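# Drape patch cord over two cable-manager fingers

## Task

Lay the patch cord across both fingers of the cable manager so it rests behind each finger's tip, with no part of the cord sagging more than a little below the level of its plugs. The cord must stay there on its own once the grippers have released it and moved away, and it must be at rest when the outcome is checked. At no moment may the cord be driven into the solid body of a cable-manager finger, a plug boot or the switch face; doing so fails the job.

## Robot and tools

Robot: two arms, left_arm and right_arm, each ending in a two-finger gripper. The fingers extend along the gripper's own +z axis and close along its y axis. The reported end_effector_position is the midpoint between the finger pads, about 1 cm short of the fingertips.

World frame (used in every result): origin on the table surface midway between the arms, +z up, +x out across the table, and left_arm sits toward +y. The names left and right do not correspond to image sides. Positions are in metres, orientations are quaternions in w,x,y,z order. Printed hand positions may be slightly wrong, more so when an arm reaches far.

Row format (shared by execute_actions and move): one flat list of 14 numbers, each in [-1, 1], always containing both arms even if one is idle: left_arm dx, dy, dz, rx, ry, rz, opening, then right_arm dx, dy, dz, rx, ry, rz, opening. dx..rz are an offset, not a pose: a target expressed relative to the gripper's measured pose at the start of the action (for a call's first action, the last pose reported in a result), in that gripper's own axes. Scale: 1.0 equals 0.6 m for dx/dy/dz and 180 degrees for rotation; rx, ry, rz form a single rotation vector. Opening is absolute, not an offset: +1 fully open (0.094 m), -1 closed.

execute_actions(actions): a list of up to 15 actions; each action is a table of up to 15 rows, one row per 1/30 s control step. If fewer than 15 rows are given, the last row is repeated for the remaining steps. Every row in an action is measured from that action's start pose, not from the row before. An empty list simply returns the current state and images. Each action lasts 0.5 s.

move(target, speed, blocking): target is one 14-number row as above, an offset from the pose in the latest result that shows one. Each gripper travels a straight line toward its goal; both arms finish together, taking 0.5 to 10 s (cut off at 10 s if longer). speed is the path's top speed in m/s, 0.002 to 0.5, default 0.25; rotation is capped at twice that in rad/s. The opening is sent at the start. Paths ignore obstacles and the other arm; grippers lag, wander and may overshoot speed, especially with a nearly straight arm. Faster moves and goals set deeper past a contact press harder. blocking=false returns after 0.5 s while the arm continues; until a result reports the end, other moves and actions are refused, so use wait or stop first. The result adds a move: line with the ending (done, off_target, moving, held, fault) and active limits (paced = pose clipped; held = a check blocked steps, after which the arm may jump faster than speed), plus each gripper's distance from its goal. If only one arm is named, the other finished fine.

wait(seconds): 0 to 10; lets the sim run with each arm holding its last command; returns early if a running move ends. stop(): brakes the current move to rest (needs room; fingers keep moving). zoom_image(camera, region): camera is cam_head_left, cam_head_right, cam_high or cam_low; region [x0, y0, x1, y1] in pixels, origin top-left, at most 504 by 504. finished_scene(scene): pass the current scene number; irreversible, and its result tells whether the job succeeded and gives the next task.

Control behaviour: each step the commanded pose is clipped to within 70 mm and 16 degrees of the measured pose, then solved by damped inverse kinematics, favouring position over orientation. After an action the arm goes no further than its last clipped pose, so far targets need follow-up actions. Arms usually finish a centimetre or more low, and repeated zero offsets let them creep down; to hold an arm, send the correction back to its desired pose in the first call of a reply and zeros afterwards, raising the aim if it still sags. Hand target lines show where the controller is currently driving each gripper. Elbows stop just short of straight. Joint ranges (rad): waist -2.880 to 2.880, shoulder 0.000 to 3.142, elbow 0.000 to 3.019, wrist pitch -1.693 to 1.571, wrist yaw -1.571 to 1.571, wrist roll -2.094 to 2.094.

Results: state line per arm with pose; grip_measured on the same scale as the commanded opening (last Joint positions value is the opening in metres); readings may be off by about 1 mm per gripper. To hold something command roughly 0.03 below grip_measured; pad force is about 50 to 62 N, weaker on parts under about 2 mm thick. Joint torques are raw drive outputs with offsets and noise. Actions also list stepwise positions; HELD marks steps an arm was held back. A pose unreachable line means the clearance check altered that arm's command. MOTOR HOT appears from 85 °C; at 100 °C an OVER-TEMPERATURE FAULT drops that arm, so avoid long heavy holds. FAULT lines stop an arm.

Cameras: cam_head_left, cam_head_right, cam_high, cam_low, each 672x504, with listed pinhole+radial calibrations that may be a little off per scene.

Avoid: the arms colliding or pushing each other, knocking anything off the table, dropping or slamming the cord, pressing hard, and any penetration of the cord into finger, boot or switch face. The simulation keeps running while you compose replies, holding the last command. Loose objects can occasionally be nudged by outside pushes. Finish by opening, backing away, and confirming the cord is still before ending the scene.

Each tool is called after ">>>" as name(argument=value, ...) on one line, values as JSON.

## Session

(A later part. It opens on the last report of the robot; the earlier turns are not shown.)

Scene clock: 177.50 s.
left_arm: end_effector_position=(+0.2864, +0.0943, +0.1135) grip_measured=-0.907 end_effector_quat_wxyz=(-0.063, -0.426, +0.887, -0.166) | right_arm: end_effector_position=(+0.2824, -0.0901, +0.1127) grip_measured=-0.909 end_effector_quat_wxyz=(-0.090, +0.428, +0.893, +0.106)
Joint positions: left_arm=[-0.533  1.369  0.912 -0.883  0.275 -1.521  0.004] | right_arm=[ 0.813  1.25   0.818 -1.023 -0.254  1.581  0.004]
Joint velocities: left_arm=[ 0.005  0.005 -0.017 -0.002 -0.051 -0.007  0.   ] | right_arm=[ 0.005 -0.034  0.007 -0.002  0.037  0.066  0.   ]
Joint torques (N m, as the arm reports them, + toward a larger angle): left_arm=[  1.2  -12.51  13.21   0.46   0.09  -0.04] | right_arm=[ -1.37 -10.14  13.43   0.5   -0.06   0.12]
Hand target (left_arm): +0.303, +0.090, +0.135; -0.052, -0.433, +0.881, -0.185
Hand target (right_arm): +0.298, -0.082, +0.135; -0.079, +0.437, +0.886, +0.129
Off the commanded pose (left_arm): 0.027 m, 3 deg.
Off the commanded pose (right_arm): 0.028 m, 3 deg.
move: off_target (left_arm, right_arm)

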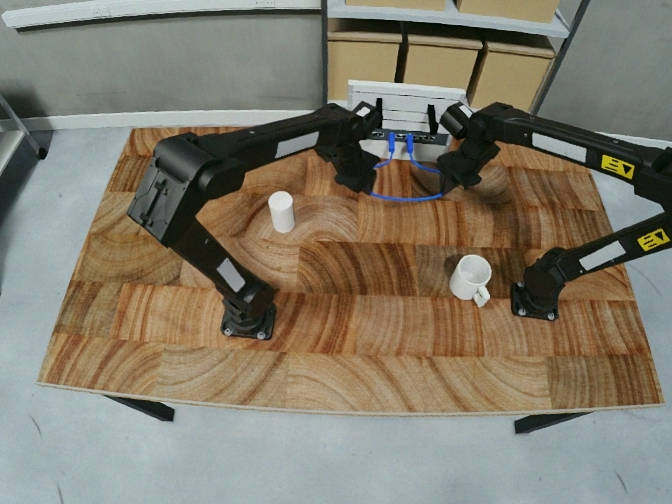

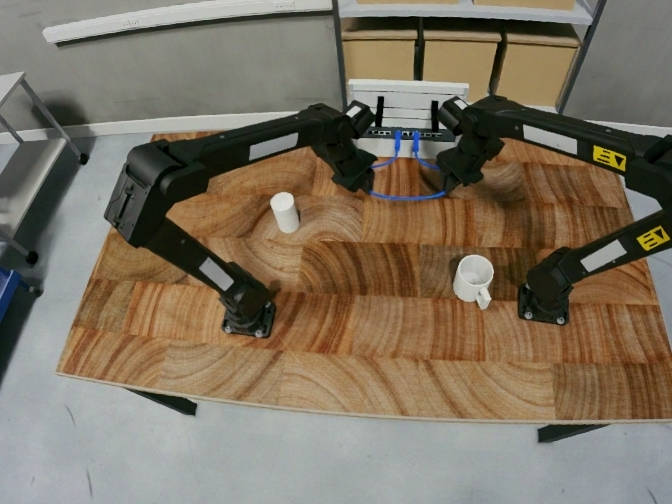

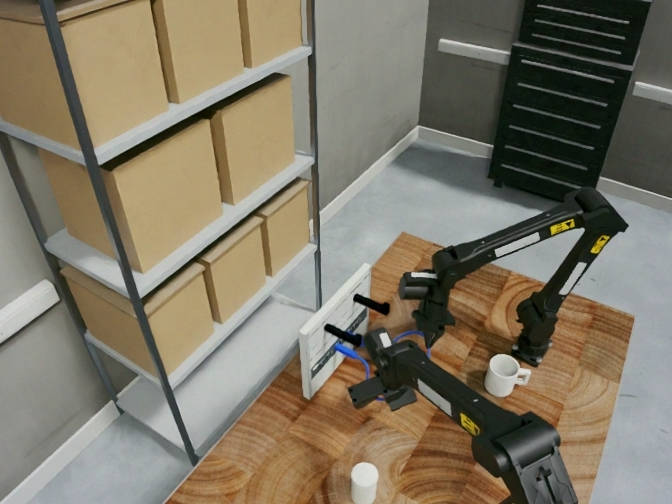

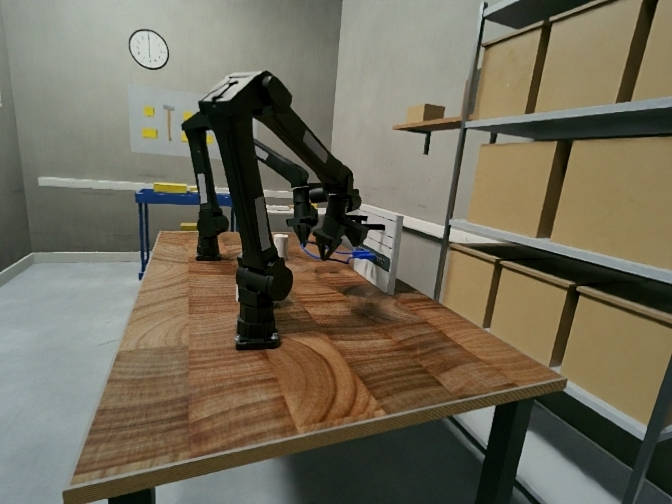

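>>> move(target=[-0.004,-0.133,-0.198,0.06,0.04,-0.14,-0.93,-0.003,0.106,-0.213,-0.09,0.04,0.14,-0.93], speed=0.1)

>>> zoom_image(camera="cam_head_right", region=[310, 50, 510, 250])

>>> zoom_image(camera="cam_low", region=[260, 150, 420, 290])

Scene clock: 196.40 s.
left_arm: end_effector_position=(+0.3335, +0.0926, +0.2165) grip_measured=-0.907 end_effector_quat_wxyz=(-0.122, -0.600, +0.756, -0.233) | right_arm: end_effector_position=(+0.3286, -0.0891, +0.2143) grip_measured=-0.912 end_effector_quat_wxyz=(-0.114, +0.607, +0.758, +0.208)
Joint positions: left_arm=[-0.43   1.313  1.102 -1.004  0.406 -1.907  0.004] | right_arm=[ 0.697  1.127  0.956 -1.066 -0.35   1.966  0.004]
Joint velocities: left_arm=[-0.015  0.005 -0.002 -0.007 -0.066  0.007 -0.   ] | right_arm=[-0.005  0.005 -0.022 -0.002 -0.022  0.037 -0.001]
Joint torques (N m, as the arm reports them, + toward a larger angle): left_arm=[  0.96 -12.86  14.57   0.72   0.29  -0.07] | right_arm=[-1.21 -9.14 15.17  1.03 -0.22  0.15]
Hand target (left_arm): +0.347, +0.091, +0.243; -0.114, -0.602, +0.748, -0.256
Hand target (right_arm): +0.341, -0.085, +0.243; -0.106, +0.611, +0.749, +0.235
Off the commanded pose (left_arm): 0.030 m, 3 deg.
Off the commanded pose (right_arm): 0.031 m, 3 deg.
move: off_target (left_arm, right_arm)

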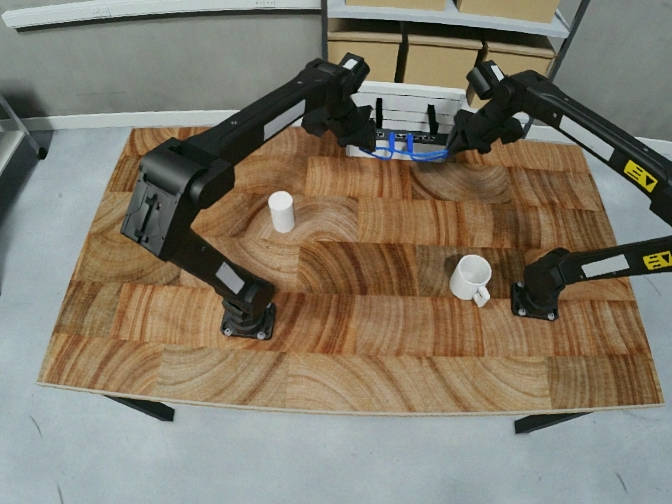

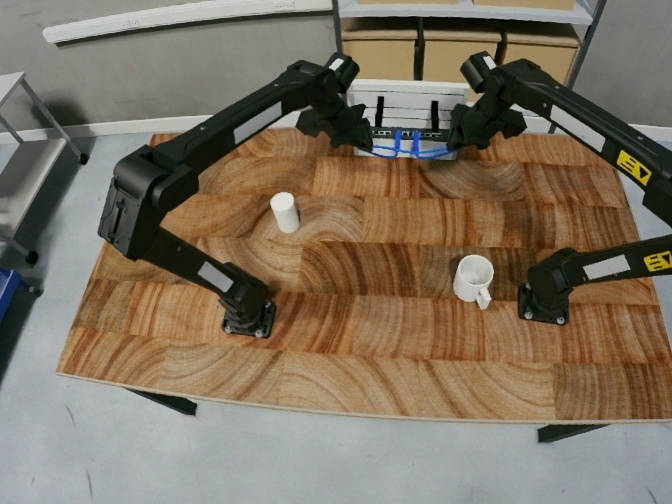

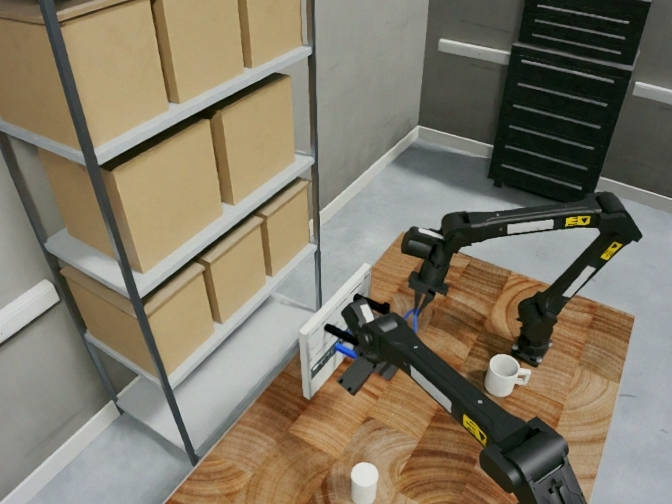

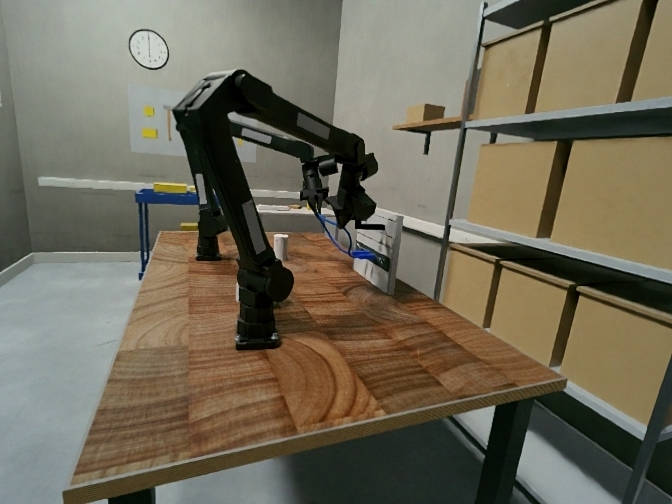

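Region (310, 50, 510, 250) of cam_head_right's 672x504 image, scaled by 2.520, with more detail than that image has.

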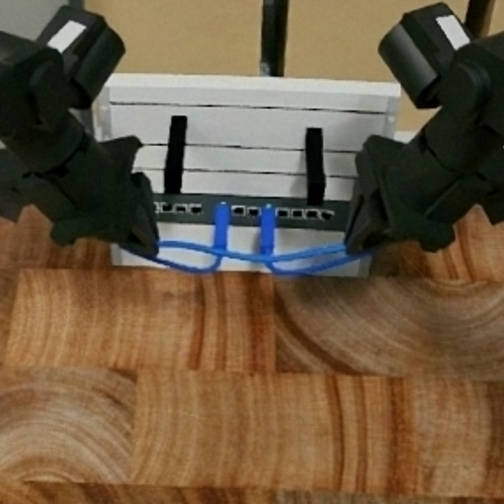

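Region (260, 150, 420, 290) of cam_low's 672x504 image, scaled by 3.150, with more detail than that image has; it fills the top 441 rows of this view, and the rest is white.

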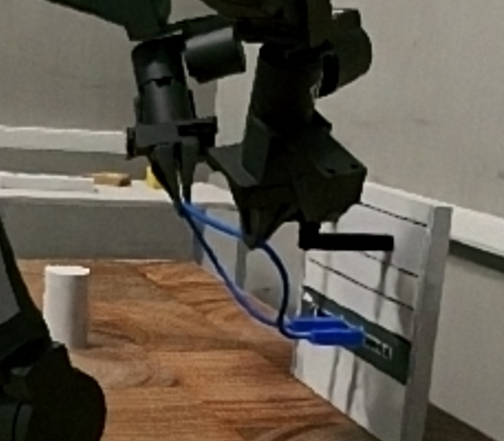

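>>> move(target=[0.0095,-0.097,-0.077,0.06,0,0,-0.93,0.025,0.102,-0.073,-0.06,0,-0.02,-0.93], speed=0.06)

>>> zoom_image(camera="cam_head_right", region=[320, 50, 490, 200])

>>> zoom_image(camera="cam_low", region=[280, 150, 420, 290])

>>> zoom_image(camera="cam_high", region=[280, 230, 460, 410])

Scene clock: 213.63 s.
left_arm: end_effector_position=(+0.3649, +0.1015, +0.2383) grip_measured=-0.907 end_effector_quat_wxyz=(-0.084, -0.611, +0.739, -0.271) | right_arm: end_effector_position=(+0.3615, -0.0896, +0.2411) grip_measured=-0.912 end_effector_quat_wxyz=(-0.067, +0.602, +0.755, +0.250)
Joint positions: left_arm=[-0.394  1.306  1.136 -0.949  0.37  -1.922  0.004] | right_arm=[ 0.673  1.127  1.009 -1.016 -0.299  1.945  0.004]
Joint velocities: left_arm=[ 0.005 -0.024  0.012 -0.007  0.007  0.066  0.   ] | right_arm=[-0.015  0.005 -0.012 -0.002  0.051 -0.007 -0.001]
Joint torques (N m, as the arm reports them, + toward a larger angle): left_arm=[  1.12 -13.18  15.18   1.79  -0.11  -0.05] | right_arm=[-1.34 -8.66 15.7   2.12  0.07 -0.16]
Hand target (left_arm): +0.382, +0.101, +0.271; -0.066, -0.609, +0.729, -0.304
Hand target (right_arm): +0.379, -0.085, +0.271; -0.049, +0.590, +0.754, +0.282
Off the commanded pose (left_arm): 0.038 m, 4 deg.
Off the commanded pose (right_arm): 0.035 m, 4 deg.
move: off_target (left_arm, right_arm)

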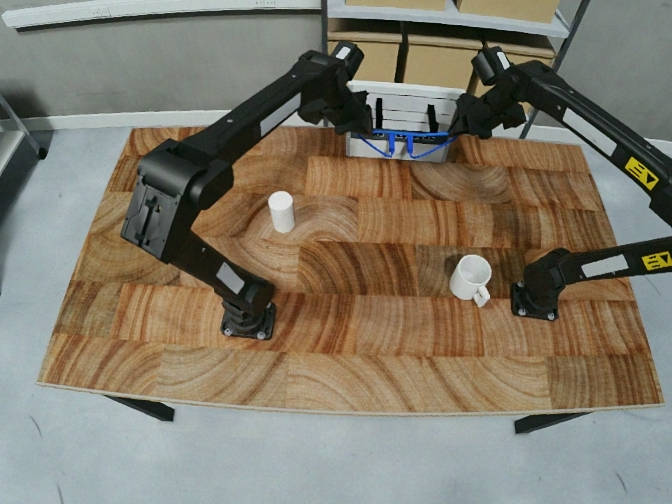

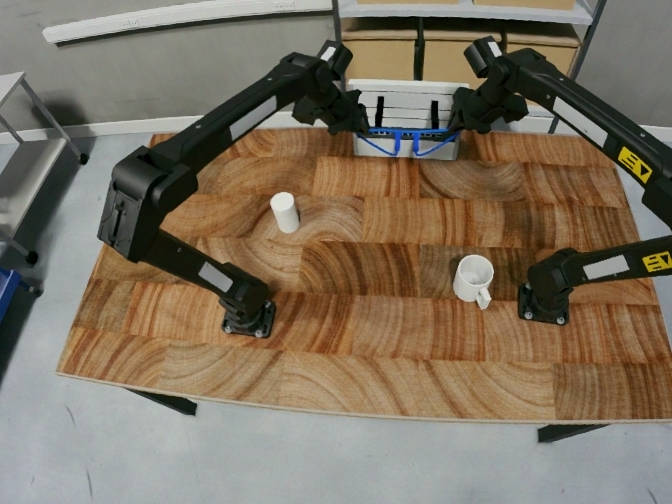

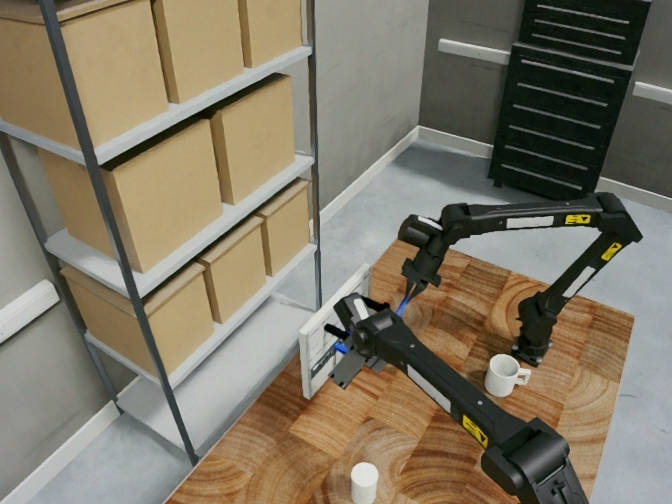

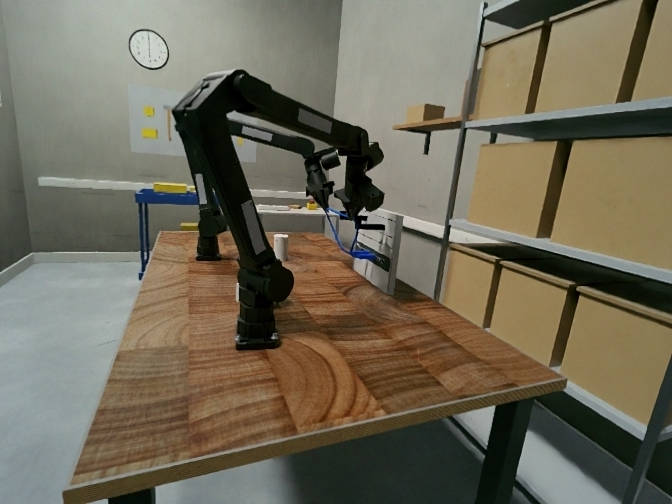

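Region (320, 50, 490, 200) of cam_head_right's 672x504 image, scaled by 2.965, with more detail than that image has; it fills the top 445 rows of this view, and the rest is white.

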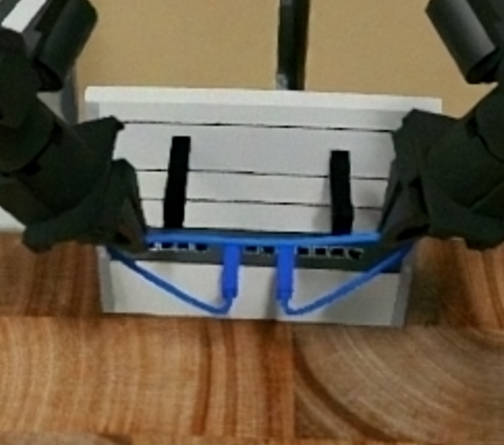

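Region (280, 150, 420, 290) of cam_low's 672x504 image, scaled by 3.600, with more detail than that image has.

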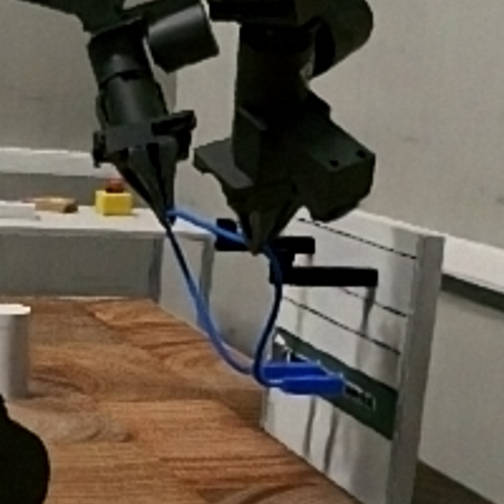

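Region (280, 230, 460, 410) of cam_high's 672x504 image, scaled by 2.800, with more detail than that image has.

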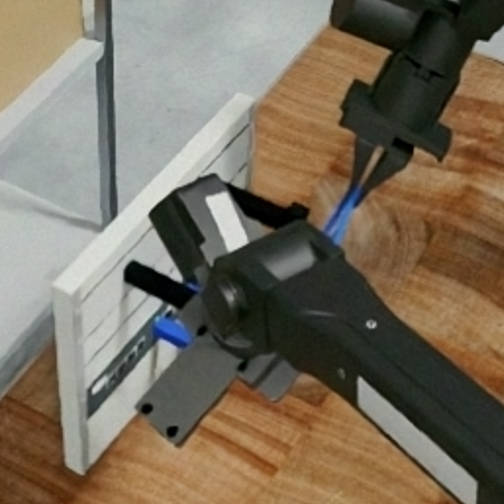

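>>> move(target=[0.015,-0.093,-0.045,0.03,0.03,0,-0.93,0.02,0.088,-0.038,-0.03,0.05,0,-0.93], speed=0.05)

>>> zoom_image(camera="cam_head_right", region=[320, 50, 490, 200])

>>> zoom_image(camera="cam_low", region=[300, 170, 410, 280])

>>> zoom_image(camera="cam_high", region=[280, 230, 460, 410])

Scene clock: 226.10 s.
left_arm: end_effector_position=(+0.3865, +0.1024, +0.2567) grip_measured=-0.907 end_effector_quat_wxyz=(-0.106, -0.608, +0.724, -0.307) | right_arm: end_effector_position=(+0.3837, -0.0864, +0.2526) grip_measured=-0.912 end_effector_quat_wxyz=(-0.115, +0.597, +0.735, +0.300)
Joint positions: left_arm=[-0.344  1.326  1.176 -0.923  0.457 -1.919  0.004] | right_arm=[ 0.594  1.154  1.022 -0.949 -0.454  1.932  0.004]
Joint velocities: left_arm=[-0.005 -0.005 -0.027 -0.007 -0.022 -0.022  0.   ] | right_arm=[-0.005 -0.015 -0.002  0.002  0.007  0.066  0.   ]
Joint torques (N m, as the arm reports them, + toward a larger angle): left_arm=[  1.32 -11.18  15.86   1.97   0.28   0.15] | right_arm=[-1.34 -8.73 16.02  2.29 -0.29 -0.19]
Hand target (left_arm): +0.409, +0.102, +0.282; -0.090, -0.601, +0.721, -0.334
Hand target (right_arm): +0.402, -0.082, +0.282; -0.098, +0.582, +0.736, +0.332
Off the commanded pose (left_arm): 0.034 m, 4 deg.
Off the commanded pose (right_arm): 0.035 m, 4 deg.
move: off_target (left_arm, right_arm)

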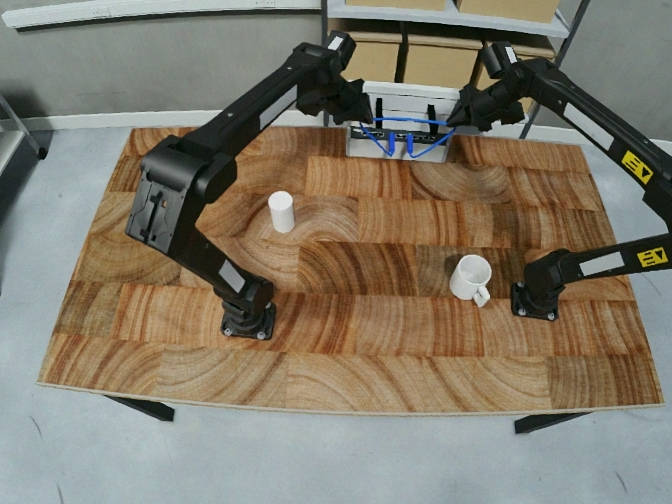

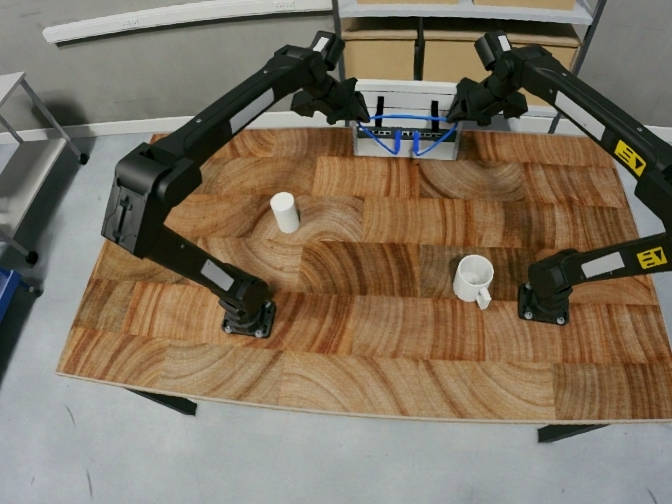

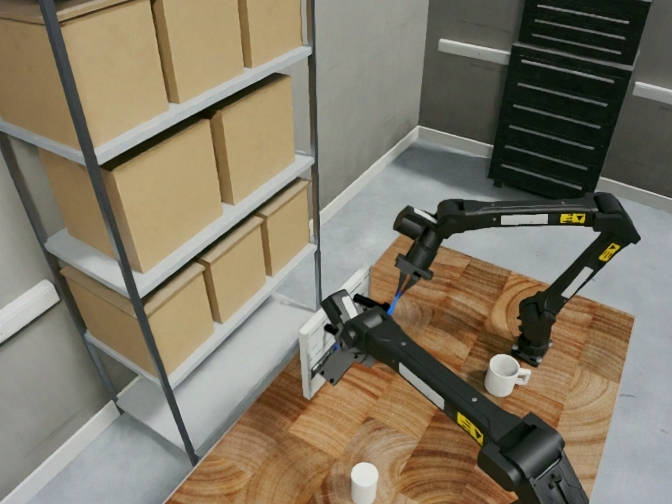

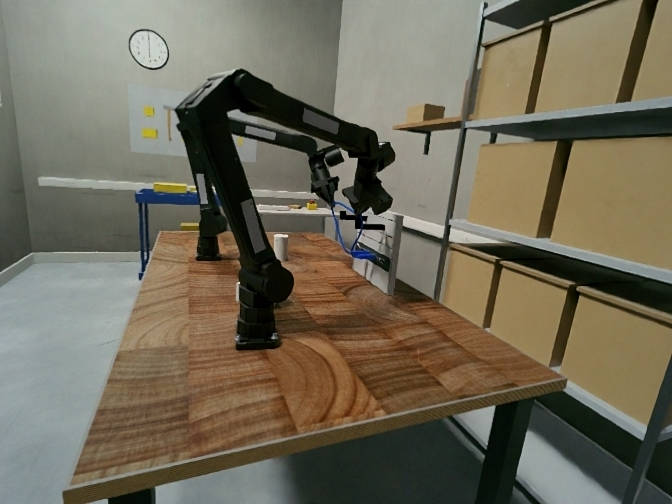

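Region (320, 50, 490, 200) of cam_head_right's 672x504 image, scaled by 2.965, with more detail than that image has; it fills the top 445 rows of this view, and the rest is white.

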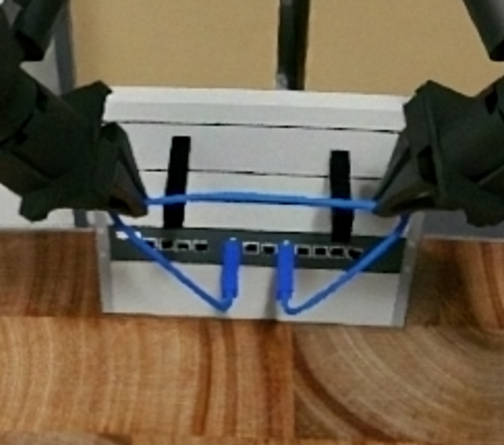

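Region (300, 170, 410, 280) of cam_low's 672x504 image, scaled by 4.582, with more detail than that image has.

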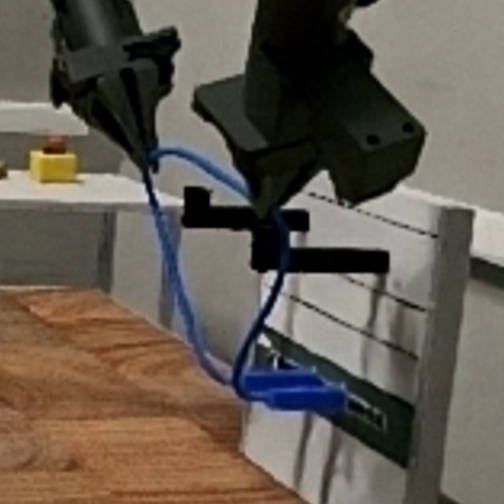

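Region (280, 230, 460, 410) of cam_high's 672x504 image, scaled by 2.800, with more detail than that image has.

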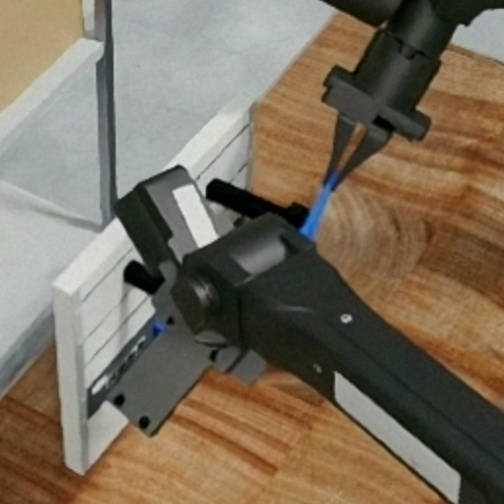

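>>> move(target=[-0.0145,-0.118,0.006,0.04,0,0,-0.93,-0.008,0.113,-0.006,-0.04,0,0,-0.93], speed=0.05)

>>> zoom_image(camera="cam_head_right", region=[320, 50, 490, 200])

>>> zoom_image(camera="cam_low", region=[300, 170, 410, 280])

>>> zoom_image(camera="cam_high", region=[280, 230, 460, 410])

Scene clock: 243.17 s.
left_arm: end_effector_position=(+0.4319, +0.1016, +0.2511) grip_measured=-0.907 end_effector_quat_wxyz=(-0.084, -0.613, +0.712, -0.332) | right_arm: end_effector_position=(+0.4271, -0.0884, +0.2449) grip_measured=-0.912 end_effector_quat_wxyz=(-0.095, +0.607, +0.722, +0.318)
Joint positions: left_arm=[-0.316  1.403  1.219 -0.828  0.443 -1.928  0.004] | right_arm=[ 0.553  1.233  1.055 -0.863 -0.441  1.932  0.004]
Joint velocities: left_arm=[-0.005  0.005  0.002  0.002  0.037 -0.095  0.001] | right_arm=[ 0.005 -0.005  0.002  0.002 -0.081  0.022  0.001]
Joint torques (N m, as the arm reports them, + toward a larger angle): left_arm=[  1.18 -12.26  15.57   2.14  -0.08  -0.02] | right_arm=[ -1.27 -10.03  15.84   2.38   0.01   0.02]
Hand target (left_arm): +0.455, +0.103, +0.272; -0.068, -0.614, +0.703, -0.353
Hand target (right_arm): +0.447, -0.086, +0.274; -0.078, +0.602, +0.715, +0.346
Off the commanded pose (left_arm): 0.032 m, 3 deg.
Off the commanded pose (right_arm): 0.036 m, 4 deg.
move: off_target (left_arm, right_arm)

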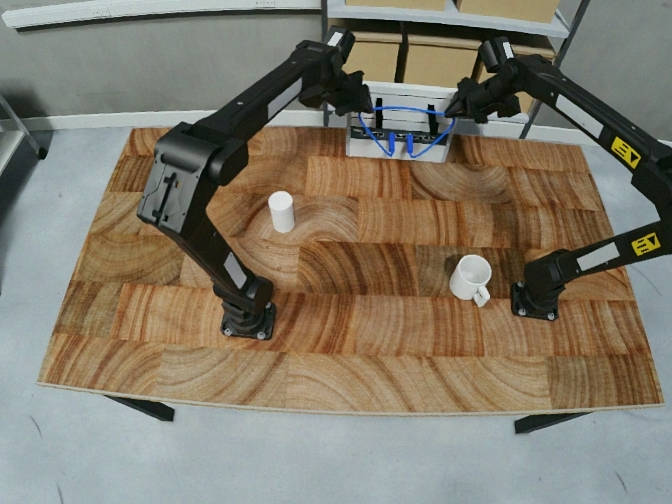

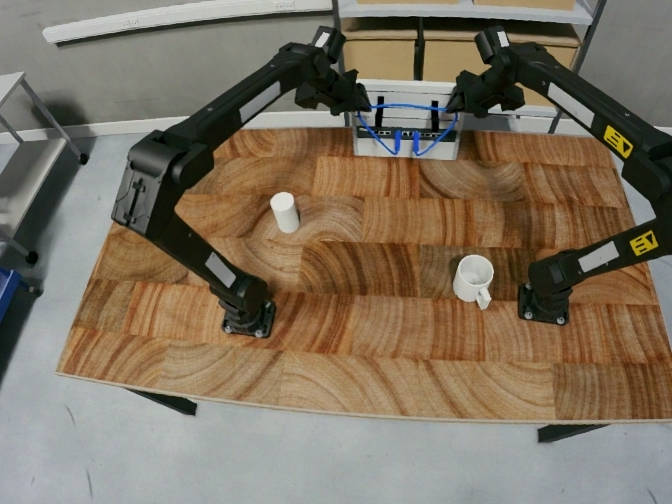

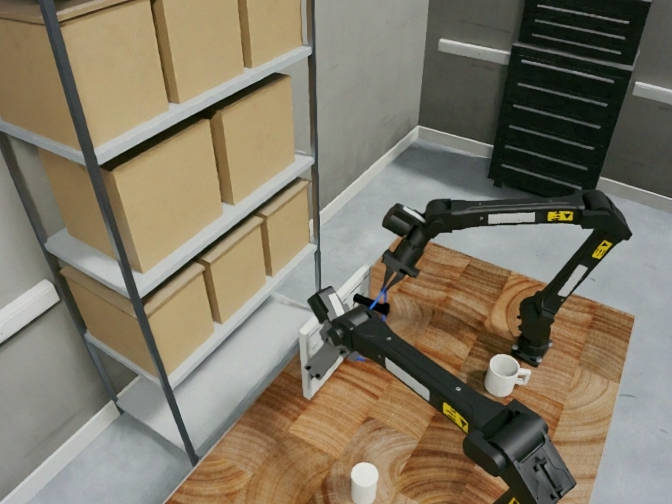

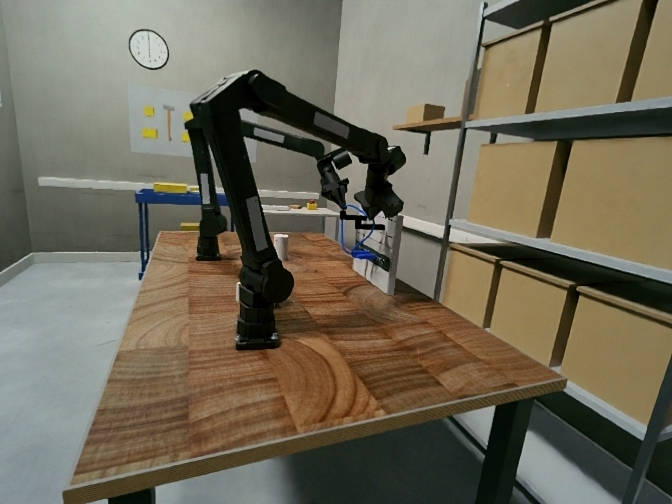

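Region (320, 50, 490, 200) of cam_head_right's 672x504 image, scaled by 2.965, with more detail than that image has; it fills the top 445 rows of this view, and the rest is white.

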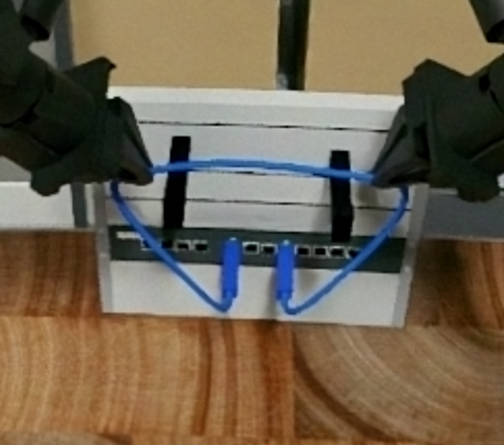

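Region (300, 170, 410, 280) of cam_low's 672x504 image, scaled by 4.582, with more detail than that image has.

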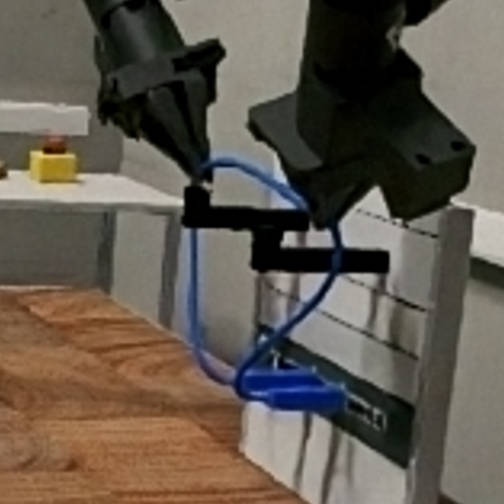

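Region (280, 230, 460, 410) of cam_high's 672x504 image, scaled by 2.800, with more detail than that image has.

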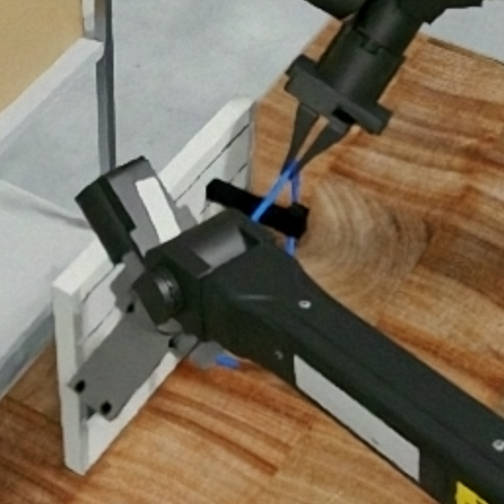

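>>> move(target=[-0.04,-0.02,0.047,0,0,0,-0.93,-0.025,0.011,0.035,0,0,0,-0.93], speed=0.04)

>>> zoom_image(camera="cam_head_right", region=[320, 50, 490, 200])

>>> zoom_image(camera="cam_low", region=[300, 170, 410, 280])

Scene clock: 254.30 s.
left_arm: end_effector_position=(+0.4490, +0.1004, +0.2307) grip_measured=-0.907 end_effector_quat_wxyz=(-0.084, -0.611, +0.713, -0.334) | right_arm: end_effector_position=(+0.4363, -0.0870, +0.2222) grip_measured=-0.912 end_effector_quat_wxyz=(-0.100, +0.612, +0.720, +0.310)
Joint positions: left_arm=[-0.303  1.456  1.219 -0.776  0.453 -1.914  0.004] | right_arm=[ 0.546  1.278  1.039 -0.82  -0.445  1.932  0.004]
Joint velocities: left_arm=[-0.015  0.005  0.012 -0.032 -0.095 -0.022 -0.001] | right_arm=[ 0.005 -0.015 -0.022 -0.012 -0.095 -0.007 -0.   ]
Joint torques (N m, as the arm reports them, + toward a larger angle): left_arm=[  1.06 -12.85  10.32   2.09   0.28   0.18] | right_arm=[ -1.24 -10.3   10.17   2.35  -0.29  -0.17]
Hand target (left_arm): +0.456, +0.105, +0.221; -0.084, -0.613, +0.712, -0.332
Hand target (right_arm): +0.442, -0.089, +0.223; -0.095, +0.607, +0.722, +0.318
Off the commanded pose (left_arm): 0.013 m, 0 deg.
Off the commanded pose (right_arm): 0.006 m, 1 deg.
move: off_target (left_arm)

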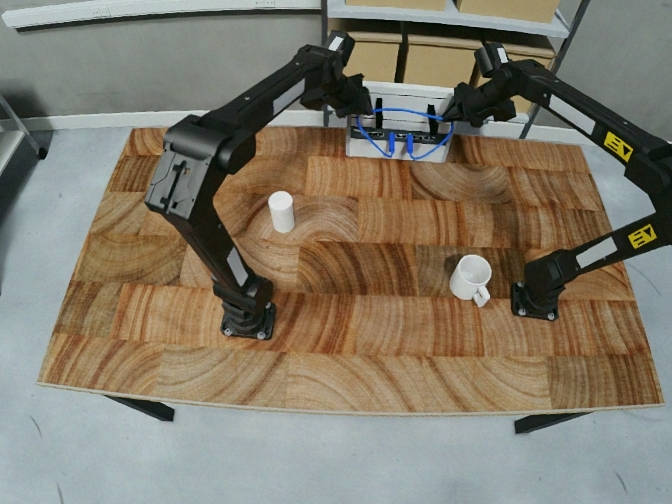

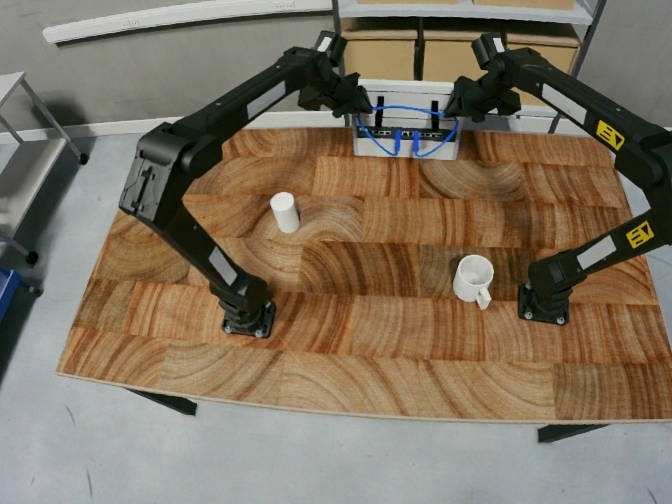

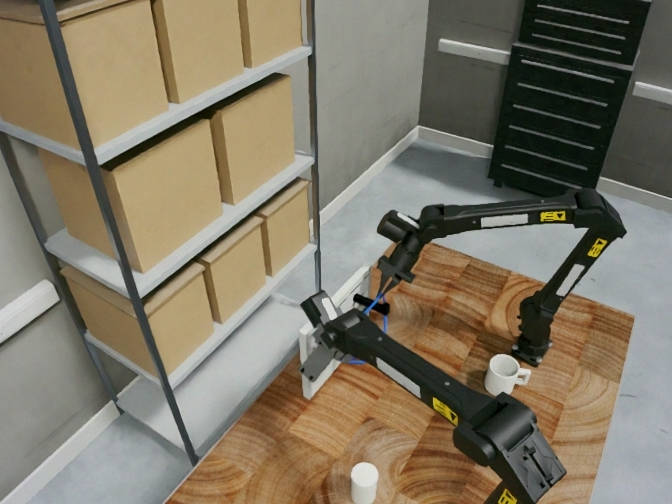

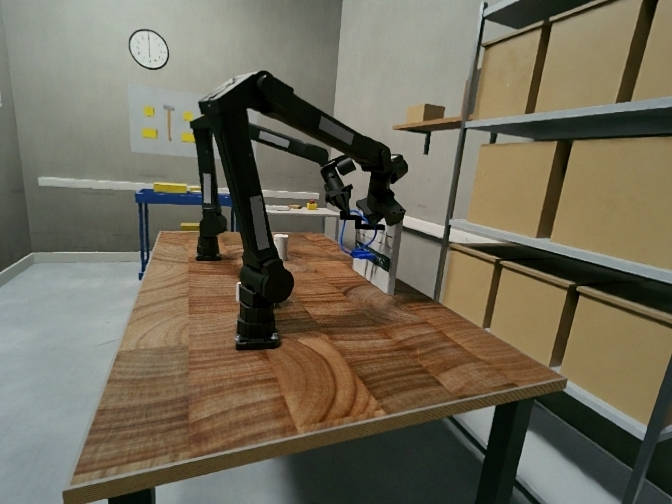

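Region (320, 50, 490, 200) of cam_head_right's 672x504 image, scaled by 2.965, with more detail than that image has; it fills the top 445 rows of this view, and the rest is white.

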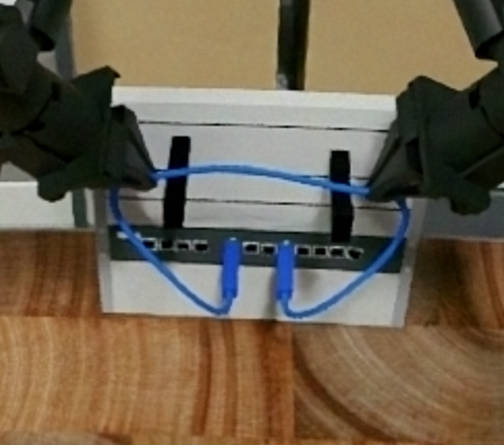

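Region (300, 170, 410, 280) of cam_low's 672x504 image, scaled by 4.582, with more detail than that image has.

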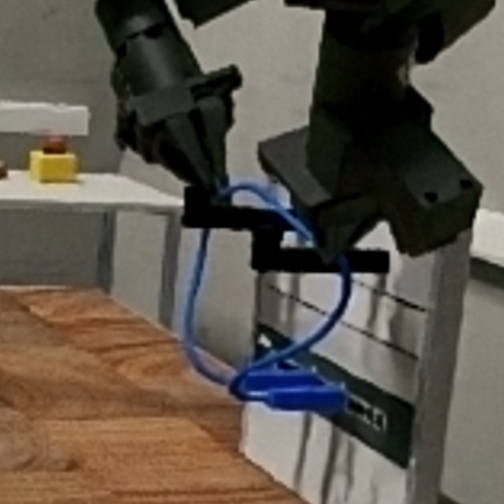

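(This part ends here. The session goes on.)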